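# Insert the matching relay into the rack's empty pocket

## Task

Locate the loose relay (small transparent box with a colored button on top) whose button color is the same as the two relays already seated in the black rack, and place it in the rack's vacant pocket with the button facing up, fully pressed down. It counts as failed if either relay already in the rack is raised or removed. It only counts if the relay stays seated on its own once the robot lets go.

## Robot and tools

ROBOT. Two arms, left_arm and right_arm, each with six joints and a parallel gripper. The names are labels, not image sides. In the shared scene frame, the origin sits on the table surface midway between the arms, +x points out over the table, +z points up, and left_arm is on the +y side. Occasionally an outside tug may act on a held part or push a loose object.

execute_actions. Argument actions is a list with zero or one entry. An empty list only returns the current state. A motion entry is {"rows": [...], "steps": N}, with N from 1 to 15 control steps (each 1/30 s, default 15). Every row is applied for one step, and the final row repeats if there are fewer rows than steps. A wait entry is {"steps": N} with no rows, N up to 300; it counts from the previous result, and your reply time is included in it. Optional pictures (true/false) chooses whether camera images come back; by default they do. A refused call sends nothing.

ROW LAYOUT. Each row is one flat list of 14 numbers covering both arms, even if only one moves: left_arm waist, shoulder, elbow, forearm roll, wrist pitch, wrist roll, opening, then the same seven for right_arm. The six joint numbers are absolute target angles in radians, in the same form as the Joint positions line, not offsets. Stated ranges per arm: waist -6.283 to 6.283, shoulder -2.059 to 2.094, elbow -3.927 to 0.192, forearm roll -6.283 to 6.283, wrist pitch -1.693 to 3.142, wrist roll -6.283 to 6.283. A target more than 0.010 rad beyond a range end, and beyond the current angle, is refused. True ends may differ by up to 0.010 rad; a target past the real end is clipped there, and a "joint sent to its limit" line may appear (possibly about an earlier action). Its absence does not prove more room exists. Opening is an absolute command from -1 (closed) to +1 (fully open, 0.084 m pad gap).

MOTION LIMITS. Joint targets move at most 3.14 rad/s with 0.16 s ramp-up, and all joints of an arm are slowed so they finish together. Each step the target is held within 0.623 rad of the measured angle, and if targets would shift the gripper more than 70 mm from where it is, they are scaled back. So big moves need several calls. After a call the arms keep heading to the last row you sent while you think or wait, until they have nearly stopped or a step is HELD. "joint command not followed" means a clearance check altered or blocked joint targets on some steps; the rest of the row still ran. HELD marks steps where your row, fully or partly, was not sent.

RESULTS. The state line gives, per arm, end_effector_position (metres) and end_effector_quat_wxyz in the scene frame, plus linear (m/s) and angular (rad/s) velocities. Printed hand positions may be off, more so at long reach. Joint positions and Joint velocities list each arm's joints (rad, rad/s) then the pad gap (m, m/s). grip_measured is the measured opening on the same -1..1 scale you command.

GRIPPER. Fingers point along the gripper's +z axis and close along its y axis. The reported position is the point between the pads when closed, about 2 cm behind the fingertips; closing pushes the tips about 10 mm further along +z. To hold something, keep commanding an opening well under grip_measured; the bigger the gap, the firmer the squeeze (about 24 N per pad maximum for objects up to roughly 6 cm wide). Fast closing can squeeze harder, sometimes enough to pop the fingers open. At -1, parts at least about 0.5 mm thick get full force. Resending the read grip_measured still grips lightly; wide parts may slip.

SAFETY. Do not drop objects, knock anything off the table, or disturb the two seated relays. Keep the arms from colliding or pressing on each other. Avoid hard pushes: if contact torque hits a joint's load limit (waist 45.5, shoulder 45.5, elbow 27.3, forearm roll 27.3, wrist pitch 18.2, wrist roll 18.2 N m, held weight included), that arm stops, backs that joint off slightly, stays 10 s and drops the rest of the call. Holding loads heats motors; MOTOR HOT appears from 65 °C, and at 80 °C an OVER-TEMPERATURE FAULT brakes the arm until it cools. Any arm stop is undesirable. The simulation keeps running while you write.

CAMERAS. cam_high, cam_low, cam_left_wrist, cam_right_wrist, each 896x504, returned in that order. Calibration lines (K, distortion D, T_world_to_cam mapping scene frame to camera frame) are given; fixed cameras can be off by up to about 2.3 degrees and 9 mm, and wrist camera poses follow the arm's reported joints. Results list cameras whose numbers changed.

zoom_image: {"camera": name, "region": [x0, y0, x1, y1]} in pixels of that camera's latest image, origin top-left, at most 504 by 504; returns a closer view.

finished_scene: {"scene": current scene number} ends and grades the scene; it cannot be undone, and the relay must remain seated. Replying without any tool call ends the session.

Typical order: look and zoom to find the relay with the matching button color and the empty pocket, open and move above the relay, descend, close, lift, carry over the pocket, align button up, lower and press down gently, open, retreat, check, then finish.

Each tool is called as name([rows], argument=value, ...), one row to a line, values as JSON.

## Session

execute_actions(actions=[])

Scene clock: 0.00 s of 4800.00 s.
left_arm: end_effector_position=(+0.2911, +0.6387, +0.3403) grip_measured=+1.00 end_effector_quat_wxyz=(+0.010, +0.690, -0.723, -0.019) end_effector_velocity=(-0.000, +0.000, +0.000) end_effector_angular_velocity=(-0.000, -0.000, +0.002) | right_arm: end_effector_position=(+0.3851, -0.0560, +0.2072) grip_measured=+1.00 end_effector_quat_wxyz=(-0.067, +0.209, +0.805, +0.551) end_effector_velocity=(+0.000, -0.000, +0.000) end_effector_angular_velocity=(+0.000, -0.001, -0.001)
Joint positions: left_arm=[ 0.864 -0.118 -1.337  0.035  1.479  2.295  0.084] | right_arm=[-0.058 -0.133 -0.597  1.464  1.128  2.746  0.084]
Joint velocities: left_arm=[ 0.002 -0.     0.    -0.    -0.    -0.001  0.   ] | right_arm=[-0.    -0.    -0.     0.001 -0.001 -0.001  0.   ]
camera_calibration (this result's frames):
cam_left_wrist: T_world_to_cam=[[-0.997284, 0.0575626, 0.0459561, 0.272541], [0.0572876, 0.998331, -0.00727978, -0.578937], [-0.0462985, -0.00462728, -0.998917, 0.484691], [0, 0, 0, 1]] pos_world=[0.327407, 0.564526, 0.467427]
cam_right_wrist: T_world_to_cam=[[0.406249, 0.293807, 0.865239, -0.290066], [0.905479, -0.256644, -0.337995, -0.223345], [0.122753, 0.920767, -0.370298, 0.212693], [0, 0, 0, 1]] pos_world=[0.293965, -0.167937, 0.254247]

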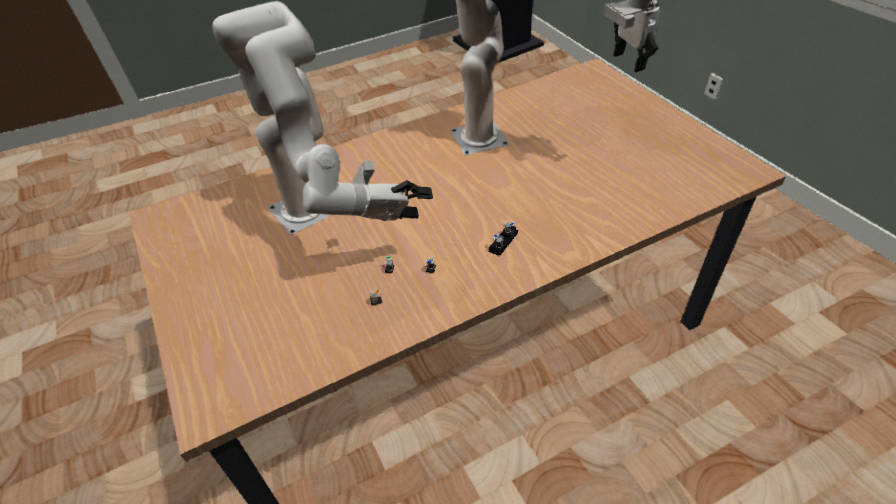

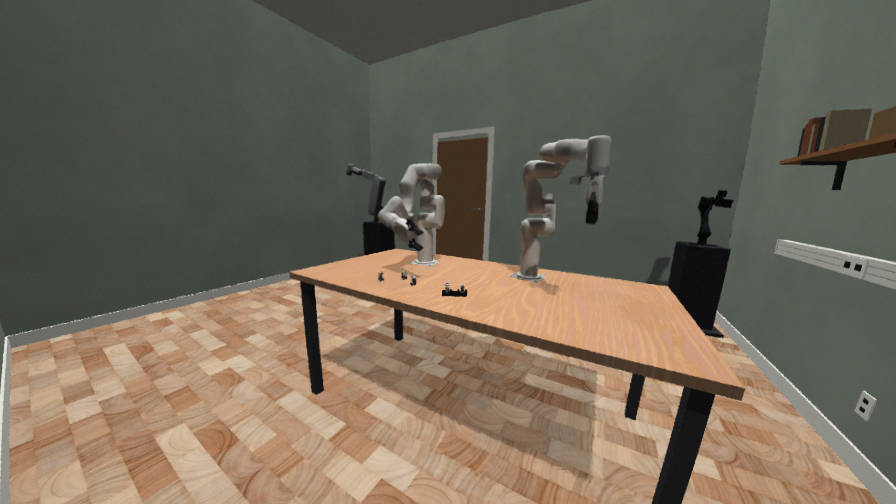

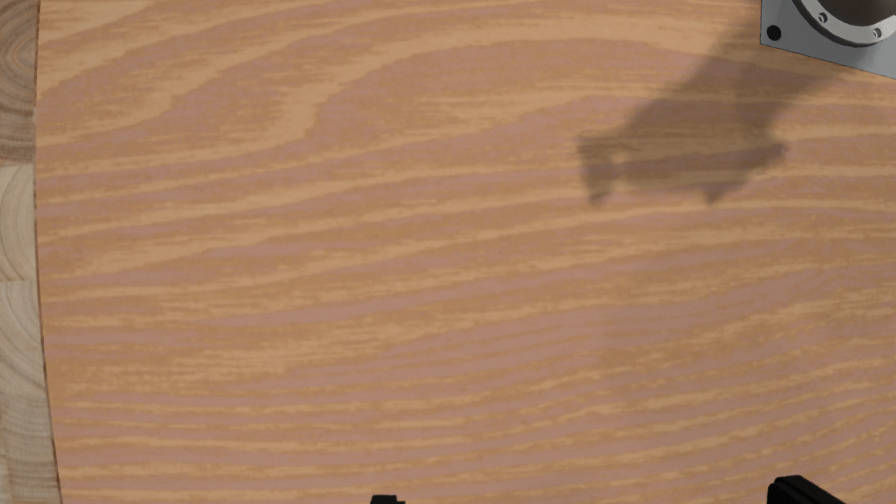

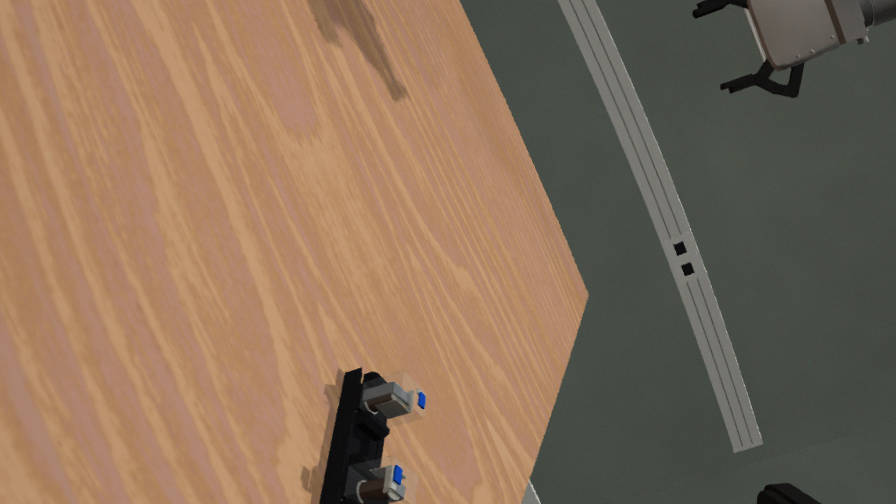

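zoom_image(camera="cam_high", region=[350, 210, 530, 320])

Region (350, 210, 530, 320) of cam_high's 896x504 image, scaled by 2.800, with more detail than that image has.

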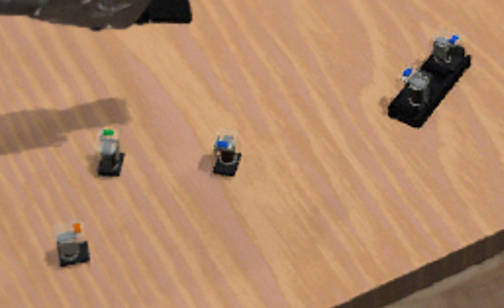

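execute_actions([
  {"rows": [[0.864, -0.118, -1.337, 0.035, 1.479, 2.295, 1, 0.385, 0.1317, -1.0648, 0, 0.9331, 0.0, 1]], "steps": 15},
], pictures=false)

execute_actions([
  {"rows": [[0.864, -0.118, -1.337, 0.035, 1.479, 2.295, 1, 0.385, 0.1317, -1.0648, 0, 0.9331, 0.0, 1]], "steps": 15},
], pictures=false)

execute_actions([
  {"rows": [[0.864, -0.118, -1.337, 0.035, 1.479, 2.295, 1, 0.385, 0.1317, -1.0648, 0, 0.9331, 0.0, 1]], "steps": 15},
])

Scene clock: 48.30 s of 4800.00 s.
left_arm: end_effector_position=(+0.2911, +0.6385, +0.3401) grip_measured=+1.00 end_effector_quat_wxyz=(+0.011, +0.690, -0.723, -0.018) end_effector_velocity=(-0.001, +0.000, -0.000) end_effector_angular_velocity=(-0.001, +0.001, +0.001) | right_arm: end_effector_position=(+0.3819, +0.0229, +0.1664) grip_measured=+1.00 end_effector_quat_wxyz=(+0.067, -0.573, +0.776, +0.255) end_effector_velocity=(+0.068, -0.067, -0.120) end_effector_angular_velocity=(-1.179, -2.582, +4.224)
Joint positions: left_arm=[ 0.864 -0.118 -1.337  0.035  1.479  2.295  0.084] | right_arm=[ 0.324  0.095 -1.     0.665  0.961  1.946  0.084]
Joint velocities: left_arm=[ 0.001 -0.     0.     0.     0.002  0.    -0.   ] | right_arm=[ 0.56   0.328 -0.584 -2.565 -0.246 -2.552 -0.   ]
Steps of this call (steps 1 to 90: nothing new was sent; then 44.80 s passed at rest; steps 91 to 105: all 15 steps of this action). Readings (joint positions):
91: left_arm=[0.864 -0.118 -1.337 0.035 1.479 2.295] | right_arm=[-0.058 -0.133 -0.597 1.464 1.128 2.746]
92: left_arm=[0.864 -0.118 -1.337 0.035 1.479 2.295] | right_arm=[-0.056 -0.131 -0.599 1.460 1.126 2.742]
94: left_arm=[0.864 -0.118 -1.337 0.035 1.479 2.295] | right_arm=[-0.025 -0.112 -0.631 1.414 1.111 2.694]
98: left_arm=[0.864 -0.118 -1.337 0.035 1.479 2.295] | right_arm=[0.118 -0.027 -0.785 1.202 1.051 2.483]
105: the state above

Scene clock: 48.80 s of 4800.00 s.
left_arm: end_effector_position=(+0.2911, +0.6385, +0.3401) grip_measured=+1.00 end_effector_quat_wxyz=(+0.011, +0.690, -0.723, -0.018) end_effector_velocity=(+0.000, -0.000, +0.000) end_effector_angular_velocity=(+0.000, -0.000, -0.001) | right_arm: end_effector_position=(+0.4195, -0.0360, +0.1488) grip_measured=+1.00 end_effector_quat_wxyz=(-0.003, +0.998, -0.065, -0.002) end_effector_velocity=(+0.008, -0.009, +0.000) end_effector_angular_velocity=(-0.053, -0.056, +2.600)
Joint positions: left_arm=[ 0.864 -0.118 -1.337  0.035  1.479  2.295  0.084] | right_arm=[ 0.384  0.131 -1.064  0.009  0.933  0.668  0.084]
Joint velocities: left_arm=[-0.001  0.    -0.    -0.    -0.     0.    -0.   ] | right_arm=[ 0.006  0.004 -0.006 -0.094 -0.001 -2.538 -0.   ]
Steps of this call (steps 1 to 15: all 15 steps of this action). Readings (joint positions):
1: left_arm=[0.864 -0.118 -1.337 0.035 1.479 2.295] | right_arm=[0.341 0.105 -1.017 0.579 0.954 1.861]
2: left_arm=[0.864 -0.118 -1.337 0.035 1.479 2.295] | right_arm=[0.354 0.112 -1.031 0.494 0.948 1.775]
4: left_arm=[0.864 -0.118 -1.337 0.035 1.479 2.295] | right_arm=[0.370 0.122 -1.048 0.329 0.940 1.605]
8: left_arm=[0.864 -0.118 -1.337 0.035 1.479 2.295] | right_arm=[0.381 0.129 -1.060 0.107 0.935 1.264]
15: the state above

Scene clock: 49.30 s of 4800.00 s.
left_arm: end_effector_position=(+0.2911, +0.6385, +0.3401) grip_measured=+1.00 end_effector_quat_wxyz=(+0.011, +0.690, -0.723, -0.018) end_effector_velocity=(-0.000, +0.000, -0.000) end_effector_angular_velocity=(+0.000, +0.000, +0.000) | right_arm: end_effector_position=(+0.4202, -0.0367, +0.1489) grip_measured=+1.00 end_effector_quat_wxyz=(-0.000, +0.964, +0.266, -0.000) end_effector_velocity=(+0.000, -0.000, -0.000) end_effector_angular_velocity=(-0.001, +0.000, +0.059)
Joint positions: left_arm=[ 0.864 -0.118 -1.337  0.035  1.479  2.295  0.084] | right_arm=[ 0.385  0.132 -1.065  0.     0.933  0.005  0.084]
Joint velocities: left_arm=[ 0.  0. -0.  0. -0.  0.  0.] | right_arm=[-0.     0.001 -0.    -0.001  0.    -0.059 -0.   ]
Steps of this call (steps 1 to 15: all 15 steps of this action). Readings (joint positions):
1: left_arm=[0.864 -0.118 -1.337 0.035 1.479 2.295] | right_arm=[0.384 0.131 -1.064 0.006 0.933 0.583]
2: left_arm=[0.864 -0.118 -1.337 0.035 1.479 2.295] | right_arm=[0.384 0.131 -1.064 0.005 0.933 0.497]
4: left_arm=[0.864 -0.118 -1.337 0.035 1.479 2.295] | right_arm=[0.385 0.132 -1.065 0.002 0.933 0.331]
8: left_arm=[0.864 -0.118 -1.337 0.035 1.479 2.295] | right_arm=[0.385 0.132 -1.065 0.001 0.933 0.088]
15: the state above
camera_calibration (this result's frames):
cam_left_wrist: T_world_to_cam=[[-0.99729, 0.0573569, 0.0460687, 0.272642], [0.0570516, 0.99834, -0.00791656, -0.578498], [-0.0464463, -0.00526681, -0.998907, 0.48495], [0, 0, 0, 1]] pos_world=[0.327432, 0.564454, 0.46728]
cam_right_wrist: T_world_to_cam=[[0.515025, -0.857082, 0.0126417, -0.220556], [-0.85709, -0.515126, -0.00648045, 0.411899], [0.0120663, -0.00749746, -0.999899, 0.275238], [0, 0, 0, 1]] pos_world=[0.463305, 0.0252085, 0.280668]

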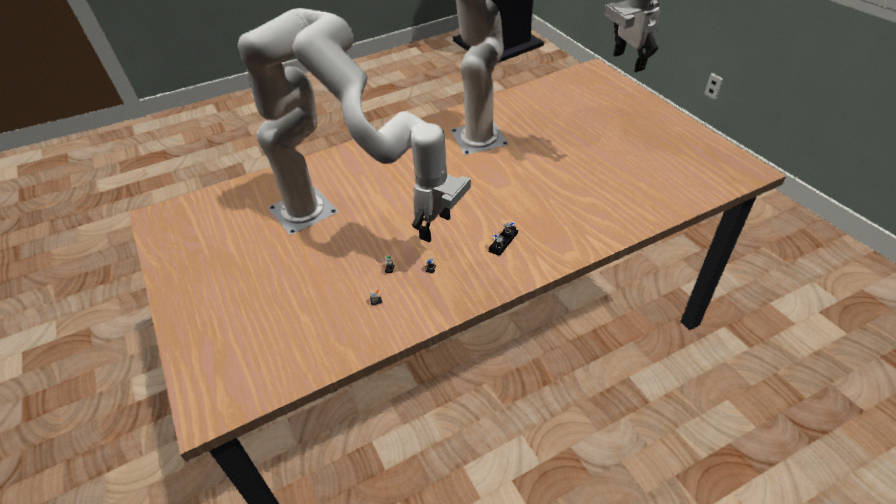

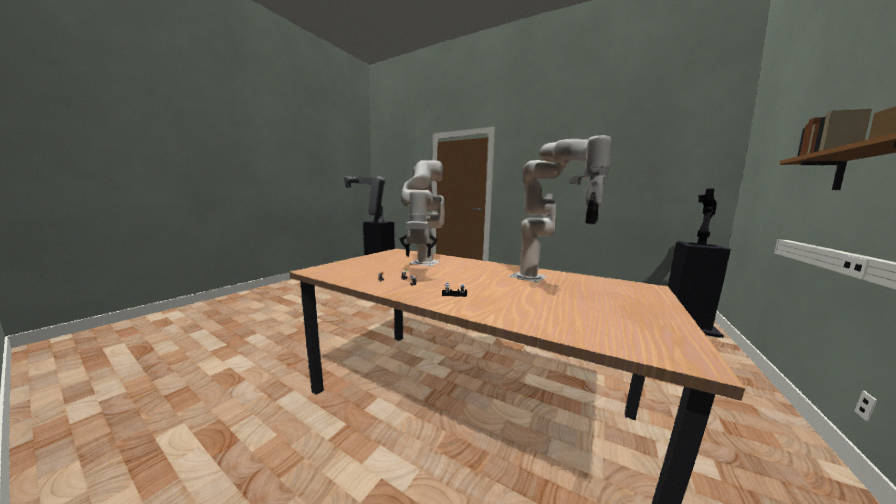

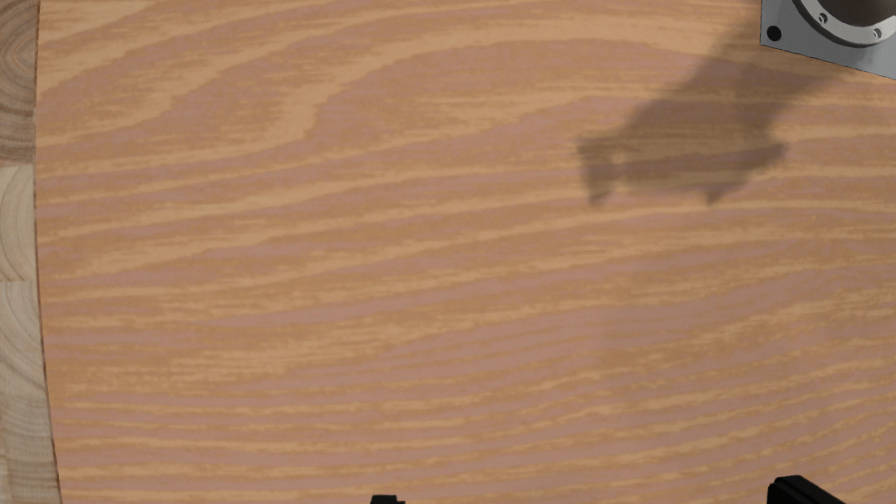

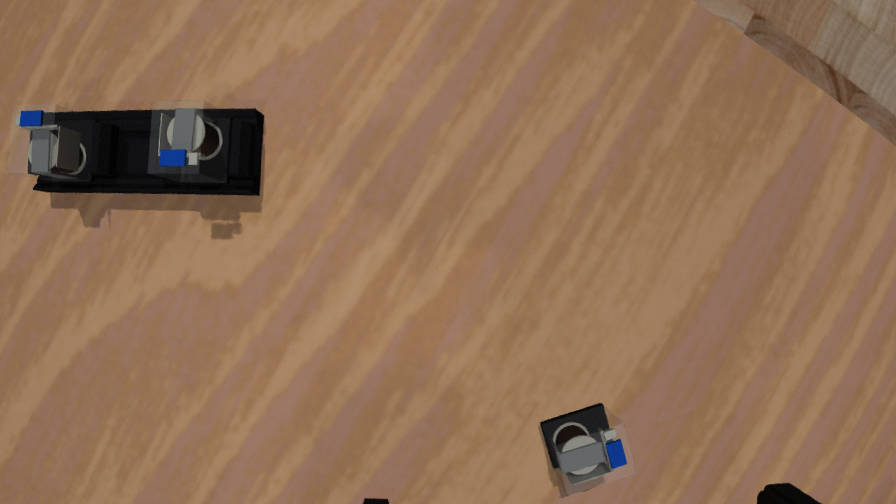

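execute_actions([
  {"rows": [[0.864, -0.118, -1.337, 0.035, 1.479, 2.295, 1, 0.342, 0.1799, -0.970, 0, 0.7901, -0.37, 0.5]], "steps": 15},
])

Scene clock: 77.07 s of 4800.00 s.
left_arm: end_effector_position=(+0.2911, +0.6385, +0.3401) grip_measured=+1.00 end_effector_quat_wxyz=(+0.011, +0.690, -0.723, -0.018) end_effector_velocity=(-0.000, +0.000, -0.000) end_effector_angular_velocity=(+0.000, -0.000, -0.001) | right_arm: end_effector_position=(+0.4222, -0.0592, +0.1012) grip_measured=+0.49 end_effector_quat_wxyz=(-0.000, +0.908, +0.419, +0.001) end_effector_velocity=(+0.009, +0.003, +0.006) end_effector_angular_velocity=(+0.017, -0.034, +0.065)
Joint positions: left_arm=[ 0.864 -0.118 -1.337  0.035  1.479  2.295  0.084] | right_arm=[ 0.343  0.179 -0.972 -0.     0.792 -0.364  0.065]
Joint velocities: left_arm=[ 0.001  0.    -0.    -0.    -0.     0.002  0.   ] | right_arm=[-0.003 -0.007 -0.001 -0.002 -0.031 -0.067 -0.   ]
Steps of this call (steps 1 to 15: the robot went on to your last target; steps 16 to 90: nothing new was sent; then 24.27 s passed at rest; steps 91 to 105: all 15 steps of this action). Readings (joint positions):
91: left_arm=[0.864 -0.118 -1.337 0.035 1.479 2.295] | right_arm=[0.385 0.132 -1.065 0.000 0.933 -0.000]
92: left_arm=[0.864 -0.118 -1.337 0.035 1.479 2.295] | right_arm=[0.385 0.132 -1.064 0.000 0.931 -0.005]
94: left_arm=[0.864 -0.118 -1.337 0.035 1.479 2.295] | right_arm=[0.380 0.136 -1.055 0.000 0.913 -0.052]
98: left_arm=[0.864 -0.118 -1.337 0.035 1.479 2.295] | right_arm=[0.354 0.167 -0.996 -0.000 0.833 -0.260]
105: the state above
camera_calibration (this result's frames):
cam_left_wrist: T_world_to_cam=[[-0.99729, 0.0573571, 0.0460685, 0.272642], [0.0570517, 0.99834, -0.0079165, -0.578498], [-0.0464461, -0.00526676, -0.998907, 0.48495], [0, 0, 0, 1]] pos_world=[0.327432, 0.564454, 0.46728]
cam_right_wrist: T_world_to_cam=[[0.763082, -0.646164, 0.013318, -0.332516], [-0.646119, -0.763194, -0.00802624, 0.298084], [0.0153505, -0.00248035, -0.999879, 0.226238], [0, 0, 0, 1]] pos_world=[0.442862, 0.0131971, 0.233032]

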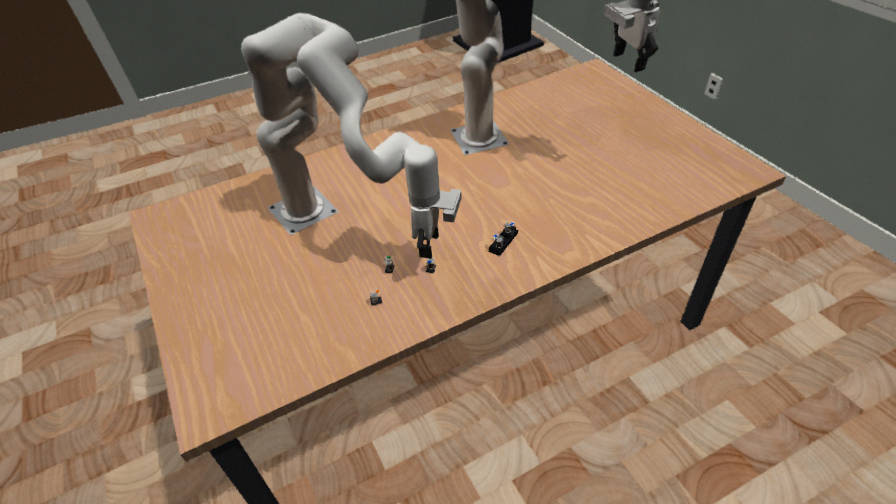

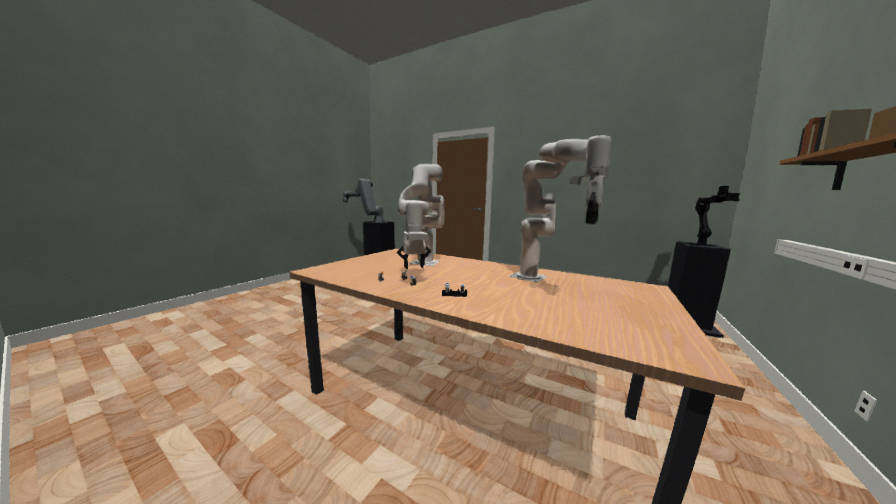

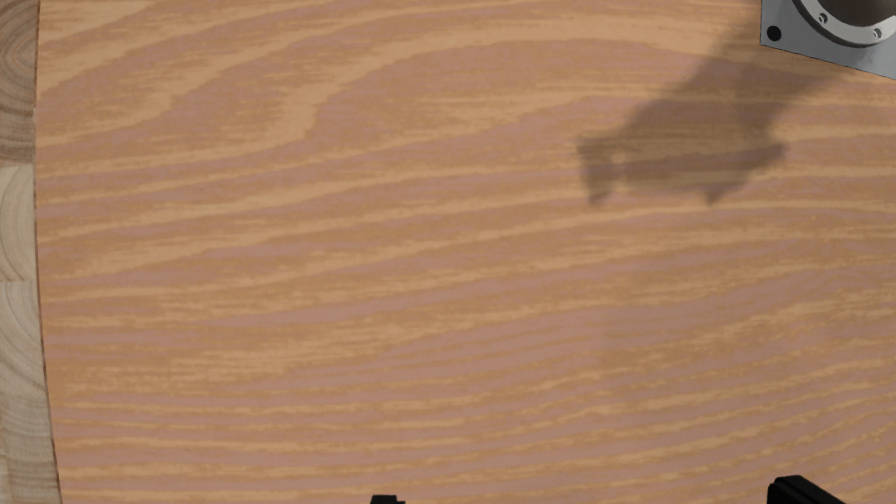

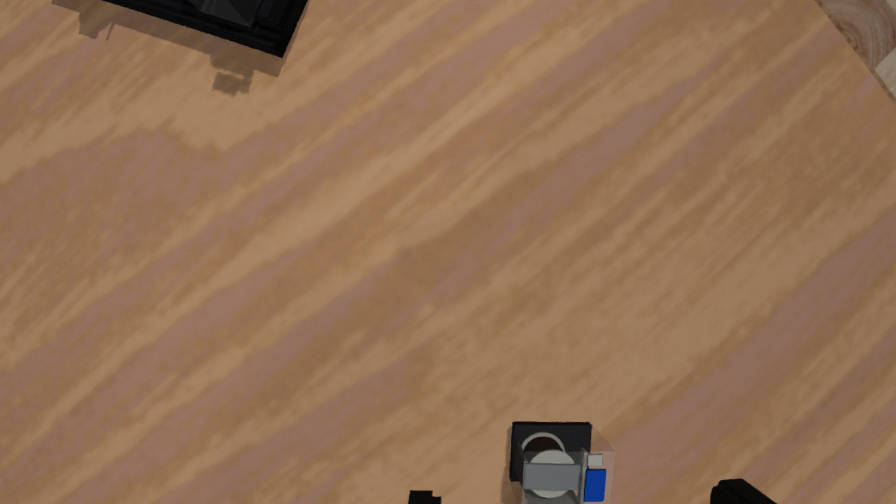

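execute_actions([
  {"rows": [[0.864, -0.118, -1.337, 0.035, 1.479, 2.295, 1, 0.342, 0.2943, -0.9435, 0, 0.6492, -0.37, 0.5],[0.864, -0.118, -1.337, 0.035, 1.479, 2.295, 1, 0.342, 0.2943, -0.9435, 0, 0.6492, -0.37, 0.5],[0.864, -0.118, -1.337, 0.035, 1.479, 2.295, 1, 0.342, 0.2943, -0.9435, 0, 0.6492, -0.37, 0.5],[0.864, -0.118, -1.337, 0.035, 1.479, 2.295, 1, 0.342, 0.2943, -0.9435, 0, 0.6492, -0.37, 0.5],[0.864, -0.118, -1.337, 0.035, 1.479, 2.295, 1, 0.342, 0.2943, -0.9435, 0, 0.6492, -0.37, 0.5],[0.864, -0.118, -1.337, 0.035, 1.479, 2.295, 1, 0.342, 0.2943, -0.9435, 0, 0.6492, -0.37, 0.5],[0.864, -0.118, -1.337, 0.035, 1.479, 2.295, 1, 0.342, 0.2943, -0.9435, 0, 0.6492, -0.37, 0.5],[0.864, -0.118, -1.337, 0.035, 1.479, 2.295, 1, 0.342, 0.2943, -0.9435, 0, 0.6492, -0.37, 0.5],[0.864, -0.118, -1.337, 0.035, 1.479, 2.295, 1, 0.342, 0.2943, -0.9435, 0, 0.6492, -0.37, 0.5],[0.864, -0.118, -1.337, 0.035, 1.479, 2.295, 1, 0.342, 0.2943, -0.9435, 0, 0.6492, -0.37, 0.5],[0.864, -0.118, -1.337, 0.035, 1.479, 2.295, 1, 0.342, 0.2943, -0.9435, 0, 0.6492, -0.37, 0.5],[0.864, -0.118, -1.337, 0.035, 1.479, 2.295, 1, 0.342, 0.2943, -0.9435, 0, 0.6492, -0.37, 0.5]], "steps": 15},
], pictures=false)

execute_actions([
  {"rows": [[0.864, -0.118, -1.337, 0.035, 1.479, 2.295, 1, 0.342, 0.2943, -0.9435, 0, 0.6492, -0.37, 0.2],[0.864, -0.118, -1.337, 0.035, 1.479, 2.295, 1, 0.342, 0.2943, -0.9435, 0, 0.6492, -0.37, 0.0],[0.864, -0.118, -1.337, 0.035, 1.479, 2.295, 1, 0.342, 0.2943, -0.9435, 0, 0.6492, -0.37, -0.15],[0.864, -0.118, -1.337, 0.035, 1.479, 2.295, 1, 0.342, 0.2943, -0.9435, 0, 0.6492, -0.37, -0.3],[0.864, -0.118, -1.337, 0.035, 1.479, 2.295, 1, 0.342, 0.2943, -0.9435, 0, 0.6492, -0.37, -0.4],[0.864, -0.118, -1.337, 0.035, 1.479, 2.295, 1, 0.342, 0.2943, -0.9435, 0, 0.6492, -0.37, -0.55],[0.864, -0.118, -1.337, 0.035, 1.479, 2.295, 1, 0.342, 0.2943, -0.9435, 0, 0.6492, -0.37, -1]], "steps": 15},
], pictures=false)

Scene clock: 105.27 s of 4800.00 s.
left_arm: end_effector_position=(+0.2911, +0.6385, +0.3401) grip_measured=+1.00 end_effector_quat_wxyz=(+0.011, +0.690, -0.723, -0.018) end_effector_velocity=(+0.000, -0.001, -0.000) end_effector_angular_velocity=(-0.001, +0.000, -0.001) | right_arm: end_effector_position=(+0.4234, -0.0589, +0.0478) grip_measured=+0.49 end_effector_quat_wxyz=(-0.000, +0.907, +0.422, +0.001) end_effector_velocity=(-0.002, -0.001, -0.007) end_effector_angular_velocity=(-0.002, +0.003, -0.001)
Joint positions: left_arm=[ 0.864 -0.118 -1.337  0.035  1.479  2.295  0.084] | right_arm=[ 0.342  0.292 -0.945 -0.     0.65  -0.37   0.065]
Joint velocities: left_arm=[-0.001  0.     0.    -0.001  0.001  0.    -0.   ] | right_arm=[-0.     0.011  0.008 -0.001 -0.016  0.001 -0.   ]
Steps of this call (steps 1 to 15: the robot went on to your last target; steps 16 to 90: nothing new was sent; then 24.70 s passed at rest; steps 91 to 105: all 15 steps of this action). Readings (joint positions):
91: left_arm=[0.864 -0.118 -1.337 0.035 1.479 2.295] | right_arm=[0.342 0.180 -0.970 -0.000 0.790 -0.370]
92: left_arm=[0.864 -0.118 -1.337 0.035 1.479 2.295] | right_arm=[0.342 0.182 -0.970 -0.000 0.785 -0.370]
94: left_arm=[0.864 -0.118 -1.337 0.035 1.479 2.295] | right_arm=[0.342 0.210 -0.967 -0.000 0.746 -0.370]
98: left_arm=[0.864 -0.118 -1.337 0.035 1.479 2.295] | right_arm=[0.342 0.280 -0.942 0.000 0.674 -0.370]
105: the state above

Scene clock: 105.77 s of 4800.00 s.
left_arm: end_effector_position=(+0.2911, +0.6385, +0.3401) grip_measured=+1.00 end_effector_quat_wxyz=(+0.011, +0.690, -0.723, -0.018) end_effector_velocity=(+0.000, -0.000, +0.000) end_effector_angular_velocity=(+0.000, +0.000, -0.002) | right_arm: end_effector_position=(+0.4228, -0.0592, +0.0466) grip_measured=-0.36 end_effector_quat_wxyz=(-0.000, +0.907, +0.422, +0.000) end_effector_velocity=(+0.000, +0.000, -0.000) end_effector_angular_velocity=(+0.000, -0.000, -0.001)
Joint positions: left_arm=[ 0.864 -0.118 -1.337  0.035  1.479  2.295  0.084] | right_arm=[ 0.342  0.294 -0.944 -0.     0.649 -0.37   0.028]
Joint velocities: left_arm=[-0.001 -0.     0.     0.     0.     0.001  0.   ] | right_arm=[ 0.     0.    -0.     0.001 -0.001  0.001  0.   ]
Steps of this call (steps 1 to 15: all 15 steps of this action). Readings (joint positions):
1: left_arm=[0.864 -0.118 -1.337 0.035 1.479 2.295] | right_arm=[0.342 0.293 -0.945 -0.000 0.650 -0.370]
2: left_arm=[0.864 -0.118 -1.337 0.035 1.479 2.295] | right_arm=[0.342 0.293 -0.944 -0.000 0.650 -0.370]
4: left_arm=[0.864 -0.118 -1.337 0.035 1.479 2.295] | right_arm=[0.342 0.293 -0.944 -0.000 0.650 -0.370]
8: left_arm=[0.864 -0.118 -1.337 0.035 1.479 2.295] | right_arm=[0.342 0.294 -0.944 -0.000 0.649 -0.370]
15: the state above

execute_actions([
  {"rows": [[0.864, -0.118, -1.337, 0.035, 1.479, 2.295, 1, 0.342, 0.1799, -0.970, 0, 0.7901, -0.37, -1],[0.864, -0.118, -1.337, 0.035, 1.479, 2.295, 1, 0.342, 0.1799, -0.970, 0, 0.7901, -0.37, -1],[0.864, -0.118, -1.337, 0.035, 1.479, 2.295, 1, 0.342, 0.1799, -0.970, 0, 0.7901, -0.37, -1],[0.864, -0.118, -1.337, 0.035, 1.479, 2.295, 1, 0.342, 0.1799, -0.970, 0, 0.7901, -0.37, -1],[0.864, -0.118, -1.337, 0.035, 1.479, 2.295, 1, 0.342, 0.1799, -0.970, 0, 0.7901, -0.37, -1],[0.864, -0.118, -1.337, 0.035, 1.479, 2.295, 1, 0.342, 0.1799, -0.970, 0, 0.7901, -0.37, -1],[0.864, -0.118, -1.337, 0.035, 1.479, 2.295, 1, 0.342, 0.1799, -0.970, 0, 0.7901, -0.37, -1],[0.864, -0.118, -1.337, 0.035, 1.479, 2.295, 1, 0.647, 0.6389, -1.6463, 0, 1.0074, -1.309, -1]], "steps": 15},
], pictures=false)

execute_actions([
  {"rows": [[0.864, -0.118, -1.337, 0.035, 1.479, 2.295, 1, 0.647, 0.6389, -1.6463, 0, 1.0074, -1.309, -1]], "steps": 15},
], pictures=false)

execute_actions([
  {"rows": [[0.864, -0.118, -1.337, 0.035, 1.479, 2.295, 1, 0.647, 0.6389, -1.6463, 0, 1.0074, -1.309, -1]], "steps": 15},
])

Scene clock: 159.23 s of 4800.00 s.
left_arm: end_effector_position=(+0.2911, +0.6385, +0.3401) grip_measured=+1.00 end_effector_quat_wxyz=(+0.011, +0.690, -0.723, -0.018) end_effector_velocity=(+0.000, -0.000, +0.000) end_effector_angular_velocity=(+0.001, -0.001, -0.002) | right_arm: end_effector_position=(+0.4353, +0.0029, +0.0949) grip_measured=-0.36 end_effector_quat_wxyz=(+0.000, +0.836, +0.549, -0.005) end_effector_velocity=(+0.062, +0.329, +0.016) end_effector_angular_velocity=(+0.021, -0.009, +1.571)
Joint positions: left_arm=[ 0.864 -0.118 -1.337  0.035  1.479  2.295  0.084] | right_arm=[ 0.435  0.328 -1.164  0.     0.847 -0.569  0.028]
Joint velocities: left_arm=[-0.001 -0.     0.     0.    -0.001  0.001 -0.   ] | right_arm=[ 0.457  0.668 -1.027  0.001  0.339 -1.115  0.   ]
Steps of this call (steps 1 to 15: the robot went on to your last target; steps 16 to 90: nothing new was sent; then 49.97 s passed at rest; steps 91 to 105: all 15 steps of this action). Readings (joint positions):
91: left_arm=[0.864 -0.118 -1.337 0.035 1.479 2.295] | right_arm=[0.342 0.294 -0.944 -0.000 0.649 -0.370]
92: left_arm=[0.864 -0.118 -1.337 0.035 1.479 2.295] | right_arm=[0.342 0.292 -0.944 0.000 0.654 -0.370]
94: left_arm=[0.864 -0.118 -1.337 0.035 1.479 2.295] | right_arm=[0.342 0.266 -0.944 0.000 0.695 -0.370]
98: left_arm=[0.864 -0.118 -1.337 0.035 1.479 2.295] | right_arm=[0.342 0.195 -0.970 0.000 0.766 -0.370]
105: the state above

Scene clock: 159.73 s of 4800.00 s.
left_arm: end_effector_position=(+0.2911, +0.6385, +0.3401) grip_measured=+1.00 end_effector_quat_wxyz=(+0.011, +0.690, -0.723, -0.018) end_effector_velocity=(+0.001, -0.001, +0.000) end_effector_angular_velocity=(-0.001, -0.000, -0.001) | right_arm: end_effector_position=(+0.4333, +0.1492, +0.0946) grip_measured=-0.36 end_effector_quat_wxyz=(-0.000, +0.518, +0.855, -0.001) end_effector_velocity=(-0.031, +0.117, -0.011) end_effector_angular_velocity=(-0.004, +0.004, +0.792)
Joint positions: left_arm=[ 0.864 -0.118 -1.337  0.035  1.479  2.295  0.084] | right_arm=[ 0.636  0.62  -1.616  0.     0.997 -1.258  0.028]
Joint velocities: left_arm=[-0.002 -0.    -0.    -0.001  0.    -0.     0.   ] | right_arm=[ 0.169  0.243 -0.364 -0.001  0.126 -0.622 -0.   ]
Steps of this call (steps 1 to 15: all 15 steps of this action). Readings (joint positions):
1: left_arm=[0.864 -0.118 -1.337 0.035 1.479 2.295] | right_arm=[0.450 0.349 -1.198 0.000 0.858 -0.607]
2: left_arm=[0.864 -0.118 -1.337 0.035 1.479 2.295] | right_arm=[0.464 0.370 -1.231 0.000 0.869 -0.647]
4: left_arm=[0.864 -0.118 -1.337 0.035 1.479 2.295] | right_arm=[0.493 0.413 -1.297 0.000 0.891 -0.736]
8: left_arm=[0.864 -0.118 -1.337 0.035 1.479 2.295] | right_arm=[0.550 0.497 -1.426 0.000 0.934 -0.943]
15: the state above

Scene clock: 160.23 s of 4800.00 s.
left_arm: end_effector_position=(+0.2911, +0.6385, +0.3401) grip_measured=+1.00 end_effector_quat_wxyz=(+0.011, +0.690, -0.723, -0.018) end_effector_velocity=(-0.000, +0.001, +0.000) end_effector_angular_velocity=(+0.000, -0.001, +0.002) | right_arm: end_effector_position=(+0.4321, +0.1577, +0.0947) grip_measured=-0.36 end_effector_quat_wxyz=(+0.000, +0.492, +0.871, +0.000) end_effector_velocity=(-0.001, +0.002, -0.000) end_effector_angular_velocity=(+0.002, +0.001, +0.004)
Joint positions: left_arm=[ 0.864 -0.118 -1.337  0.035  1.479  2.295  0.084] | right_arm=[ 0.647  0.639 -1.646 -0.     1.007 -1.309  0.028]
Joint velocities: left_arm=[ 0.002 -0.     0.    -0.    -0.001 -0.     0.   ] | right_arm=[ 0.002  0.002 -0.003  0.002  0.    -0.002 -0.   ]
Steps of this call (steps 1 to 15: all 15 steps of this action). Readings (joint positions):
1: left_arm=[0.864 -0.118 -1.337 0.035 1.479 2.295] | right_arm=[0.640 0.627 -1.626 0.000 1.000 -1.275]
2: left_arm=[0.864 -0.118 -1.337 0.035 1.479 2.295] | right_arm=[0.642 0.631 -1.632 0.000 1.003 -1.286]
4: left_arm=[0.864 -0.118 -1.337 0.035 1.479 2.295] | right_arm=[0.644 0.635 -1.640 -0.000 1.005 -1.299]
8: left_arm=[0.864 -0.118 -1.337 0.035 1.479 2.295] | right_arm=[0.645 0.637 -1.645 -0.000 1.007 -1.307]
15: the state above
camera_calibration (this result's frames):
cam_left_wrist: T_world_to_cam=[[-0.99729, 0.0573571, 0.0460682, 0.272642], [0.0570518, 0.99834, -0.00791615, -0.578498], [-0.0464457, -0.00526643, -0.998907, 0.48495], [0, 0, 0, 1]] pos_world=[0.327432, 0.564454, 0.467281]
cam_right_wrist: T_world_to_cam=[[0.854685, 0.518991, 0.01273, -0.42316], [0.519093, -0.854693, -0.00648094, -0.0192608], [0.00751673, 0.0121472, -0.999898, 0.221209], [0, 0, 0, 1]] pos_world=[0.370004, 0.200467, 0.226448]

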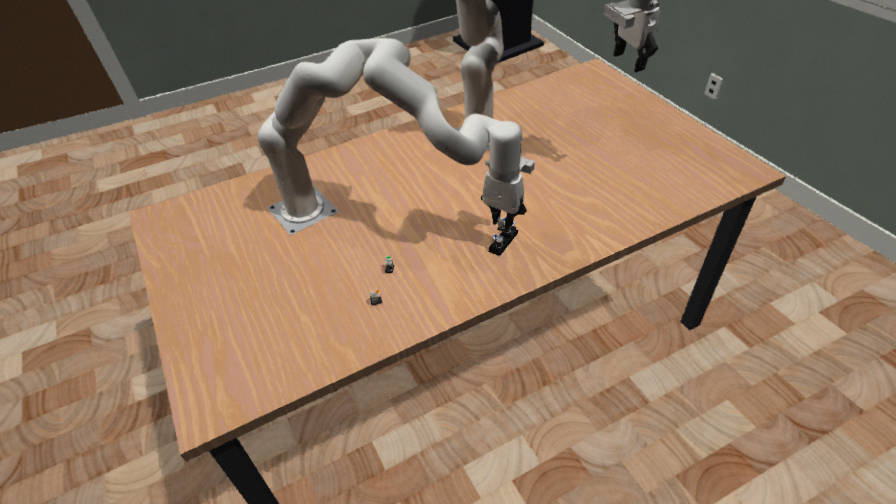

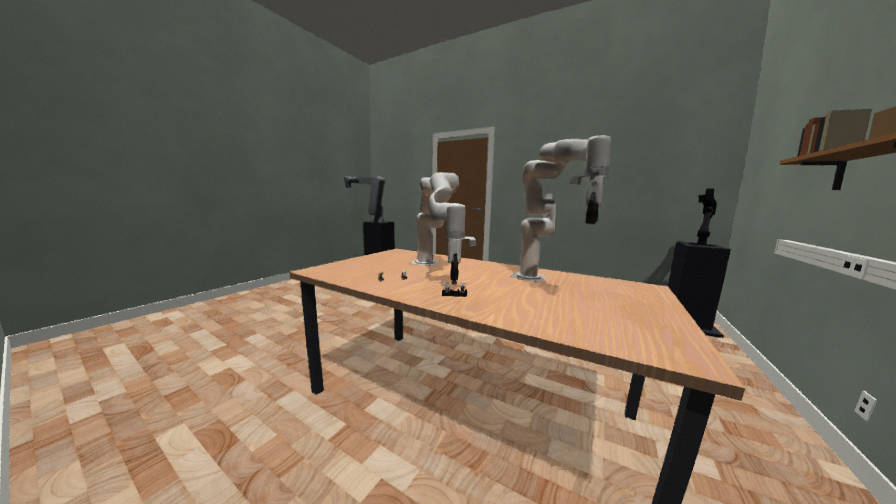

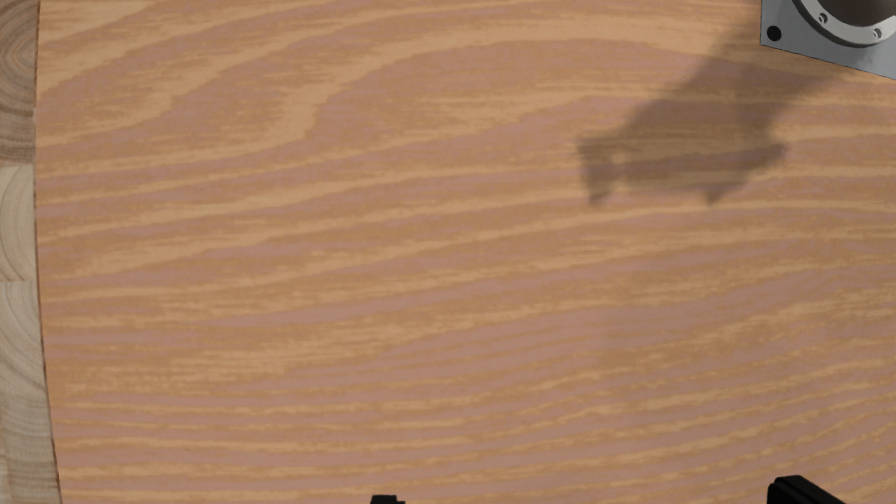

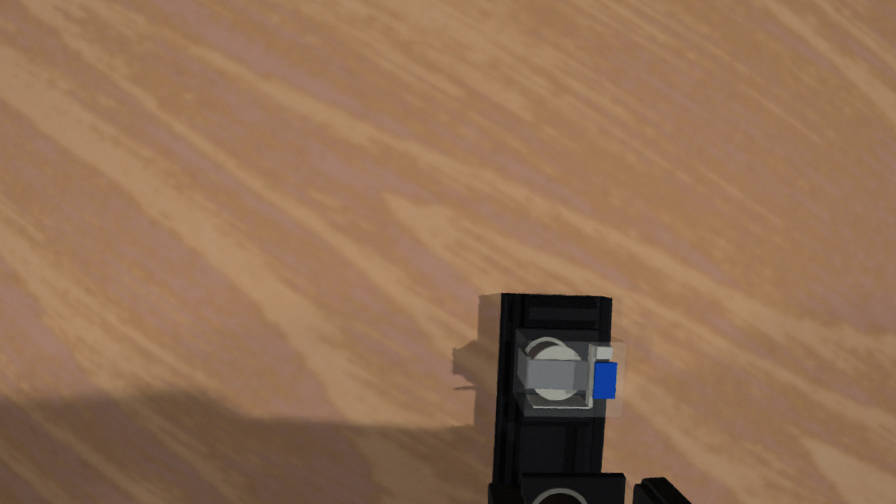

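execute_actions([
  {"rows": [[0.864, -0.118, -1.337, 0.035, 1.479, 2.295, 1, 0.649, 0.6893, -1.6318, 0, 0.9425, -1.309, -1]], "steps": 15},
])

Scene clock: 196.33 s of 4800.00 s.
left_arm: end_effector_position=(+0.2911, +0.6385, +0.3401) grip_measured=+1.00 end_effector_quat_wxyz=(+0.011, +0.690, -0.723, -0.018) end_effector_velocity=(-0.000, +0.000, -0.000) end_effector_angular_velocity=(-0.000, +0.001, +0.000) | right_arm: end_effector_position=(+0.4325, +0.1602, +0.0638) grip_measured=-0.36 end_effector_quat_wxyz=(+0.000, +0.490, +0.871, +0.001) end_effector_velocity=(-0.002, -0.002, -0.007) end_effector_angular_velocity=(-0.006, +0.006, +0.000)
Joint positions: left_arm=[ 0.864 -0.118 -1.337  0.035  1.479  2.295  0.084] | right_arm=[ 0.649  0.688 -1.633 -0.     0.943 -1.309  0.028]
Joint velocities: left_arm=[ 0.001  0.    -0.     0.     0.001  0.001  0.   ] | right_arm=[ 0.001  0.007  0.008 -0.    -0.006  0.    -0.   ]
Steps of this call (steps 1 to 15: the robot went on to your last target; steps 16 to 90: nothing new was sent; then 32.60 s passed at rest; steps 91 to 105: all 15 steps of this action). Readings (joint positions):
91: left_arm=[0.864 -0.118 -1.337 0.035 1.479 2.295] | right_arm=[0.647 0.639 -1.646 -0.000 1.007 -1.309]
92: left_arm=[0.864 -0.118 -1.337 0.035 1.479 2.295] | right_arm=[0.647 0.641 -1.646 -0.000 1.003 -1.309]
94: left_arm=[0.864 -0.118 -1.337 0.035 1.479 2.295] | right_arm=[0.648 0.656 -1.644 -0.000 0.980 -1.309]
98: left_arm=[0.864 -0.118 -1.337 0.035 1.479 2.295] | right_arm=[0.649 0.686 -1.630 0.000 0.953 -1.309]
105: the state above
camera_calibration (this result's frames):
cam_left_wrist: T_world_to_cam=[[-0.99729, 0.057357, 0.0460683, 0.272642], [0.0570517, 0.99834, -0.0079164, -0.578498], [-0.0464459, -0.00526667, -0.998907, 0.48495], [0, 0, 0, 1]] pos_world=[0.327432, 0.564454, 0.467281]
cam_right_wrist: T_world_to_cam=[[0.853337, 0.521144, 0.0150143, -0.424315], [0.52128, -0.853356, -0.00709, -0.0186348], [0.00911767, 0.0138768, -0.999862, 0.189374], [0, 0, 0, 1]] pos_world=[0.370071, 0.202599, 0.195587]

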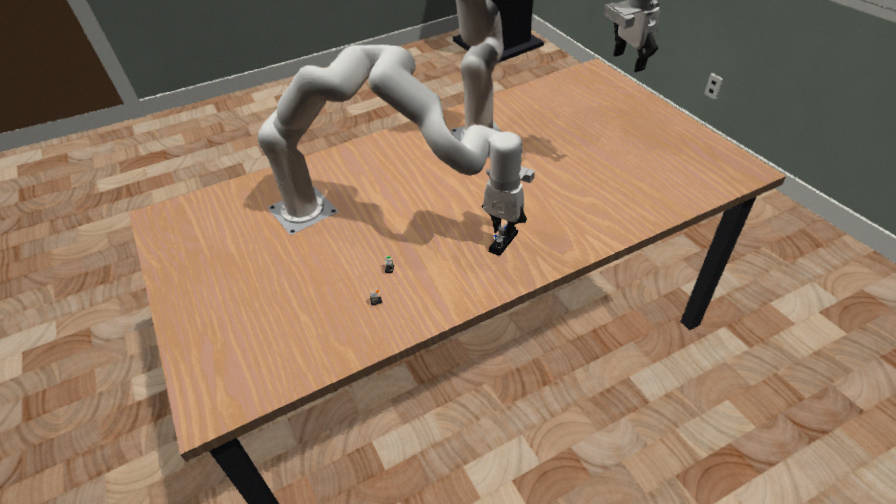

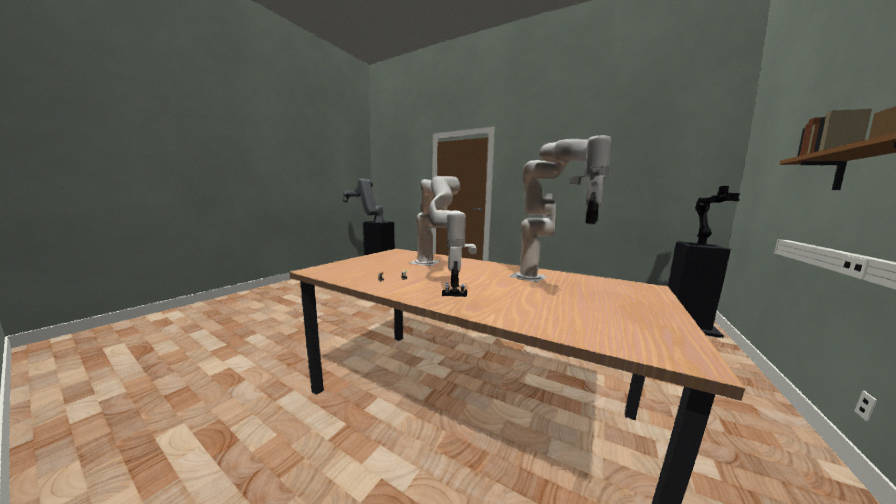

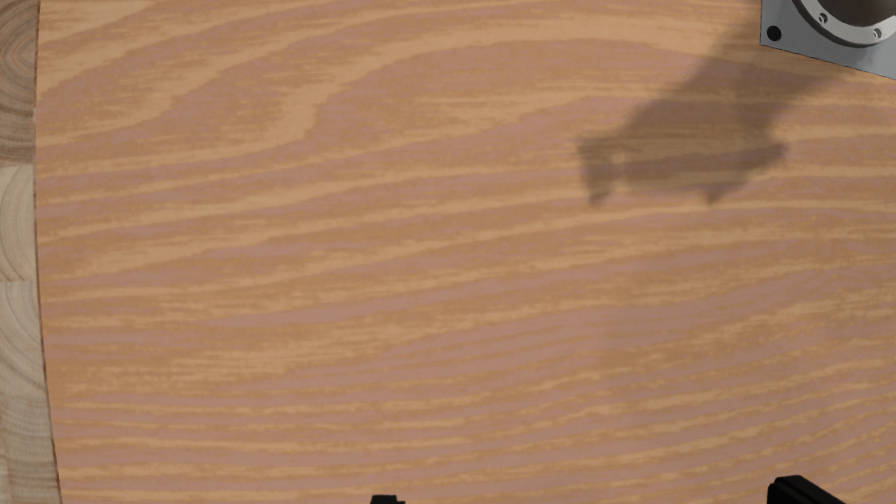

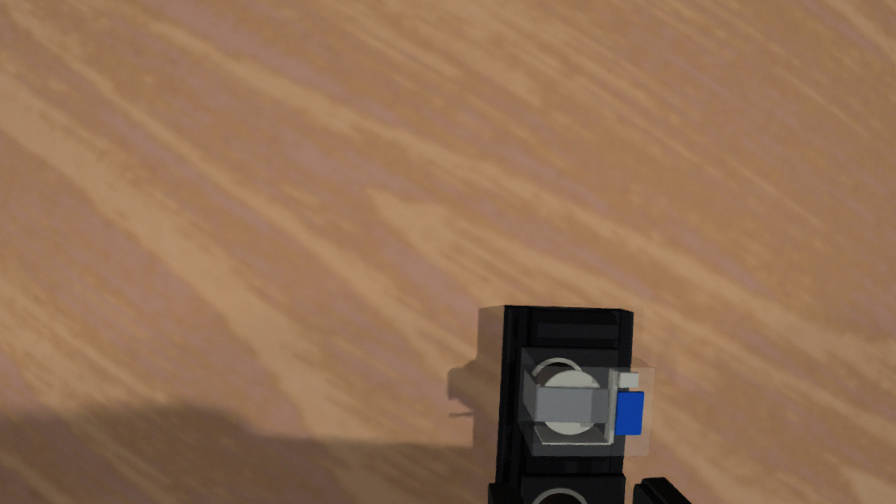

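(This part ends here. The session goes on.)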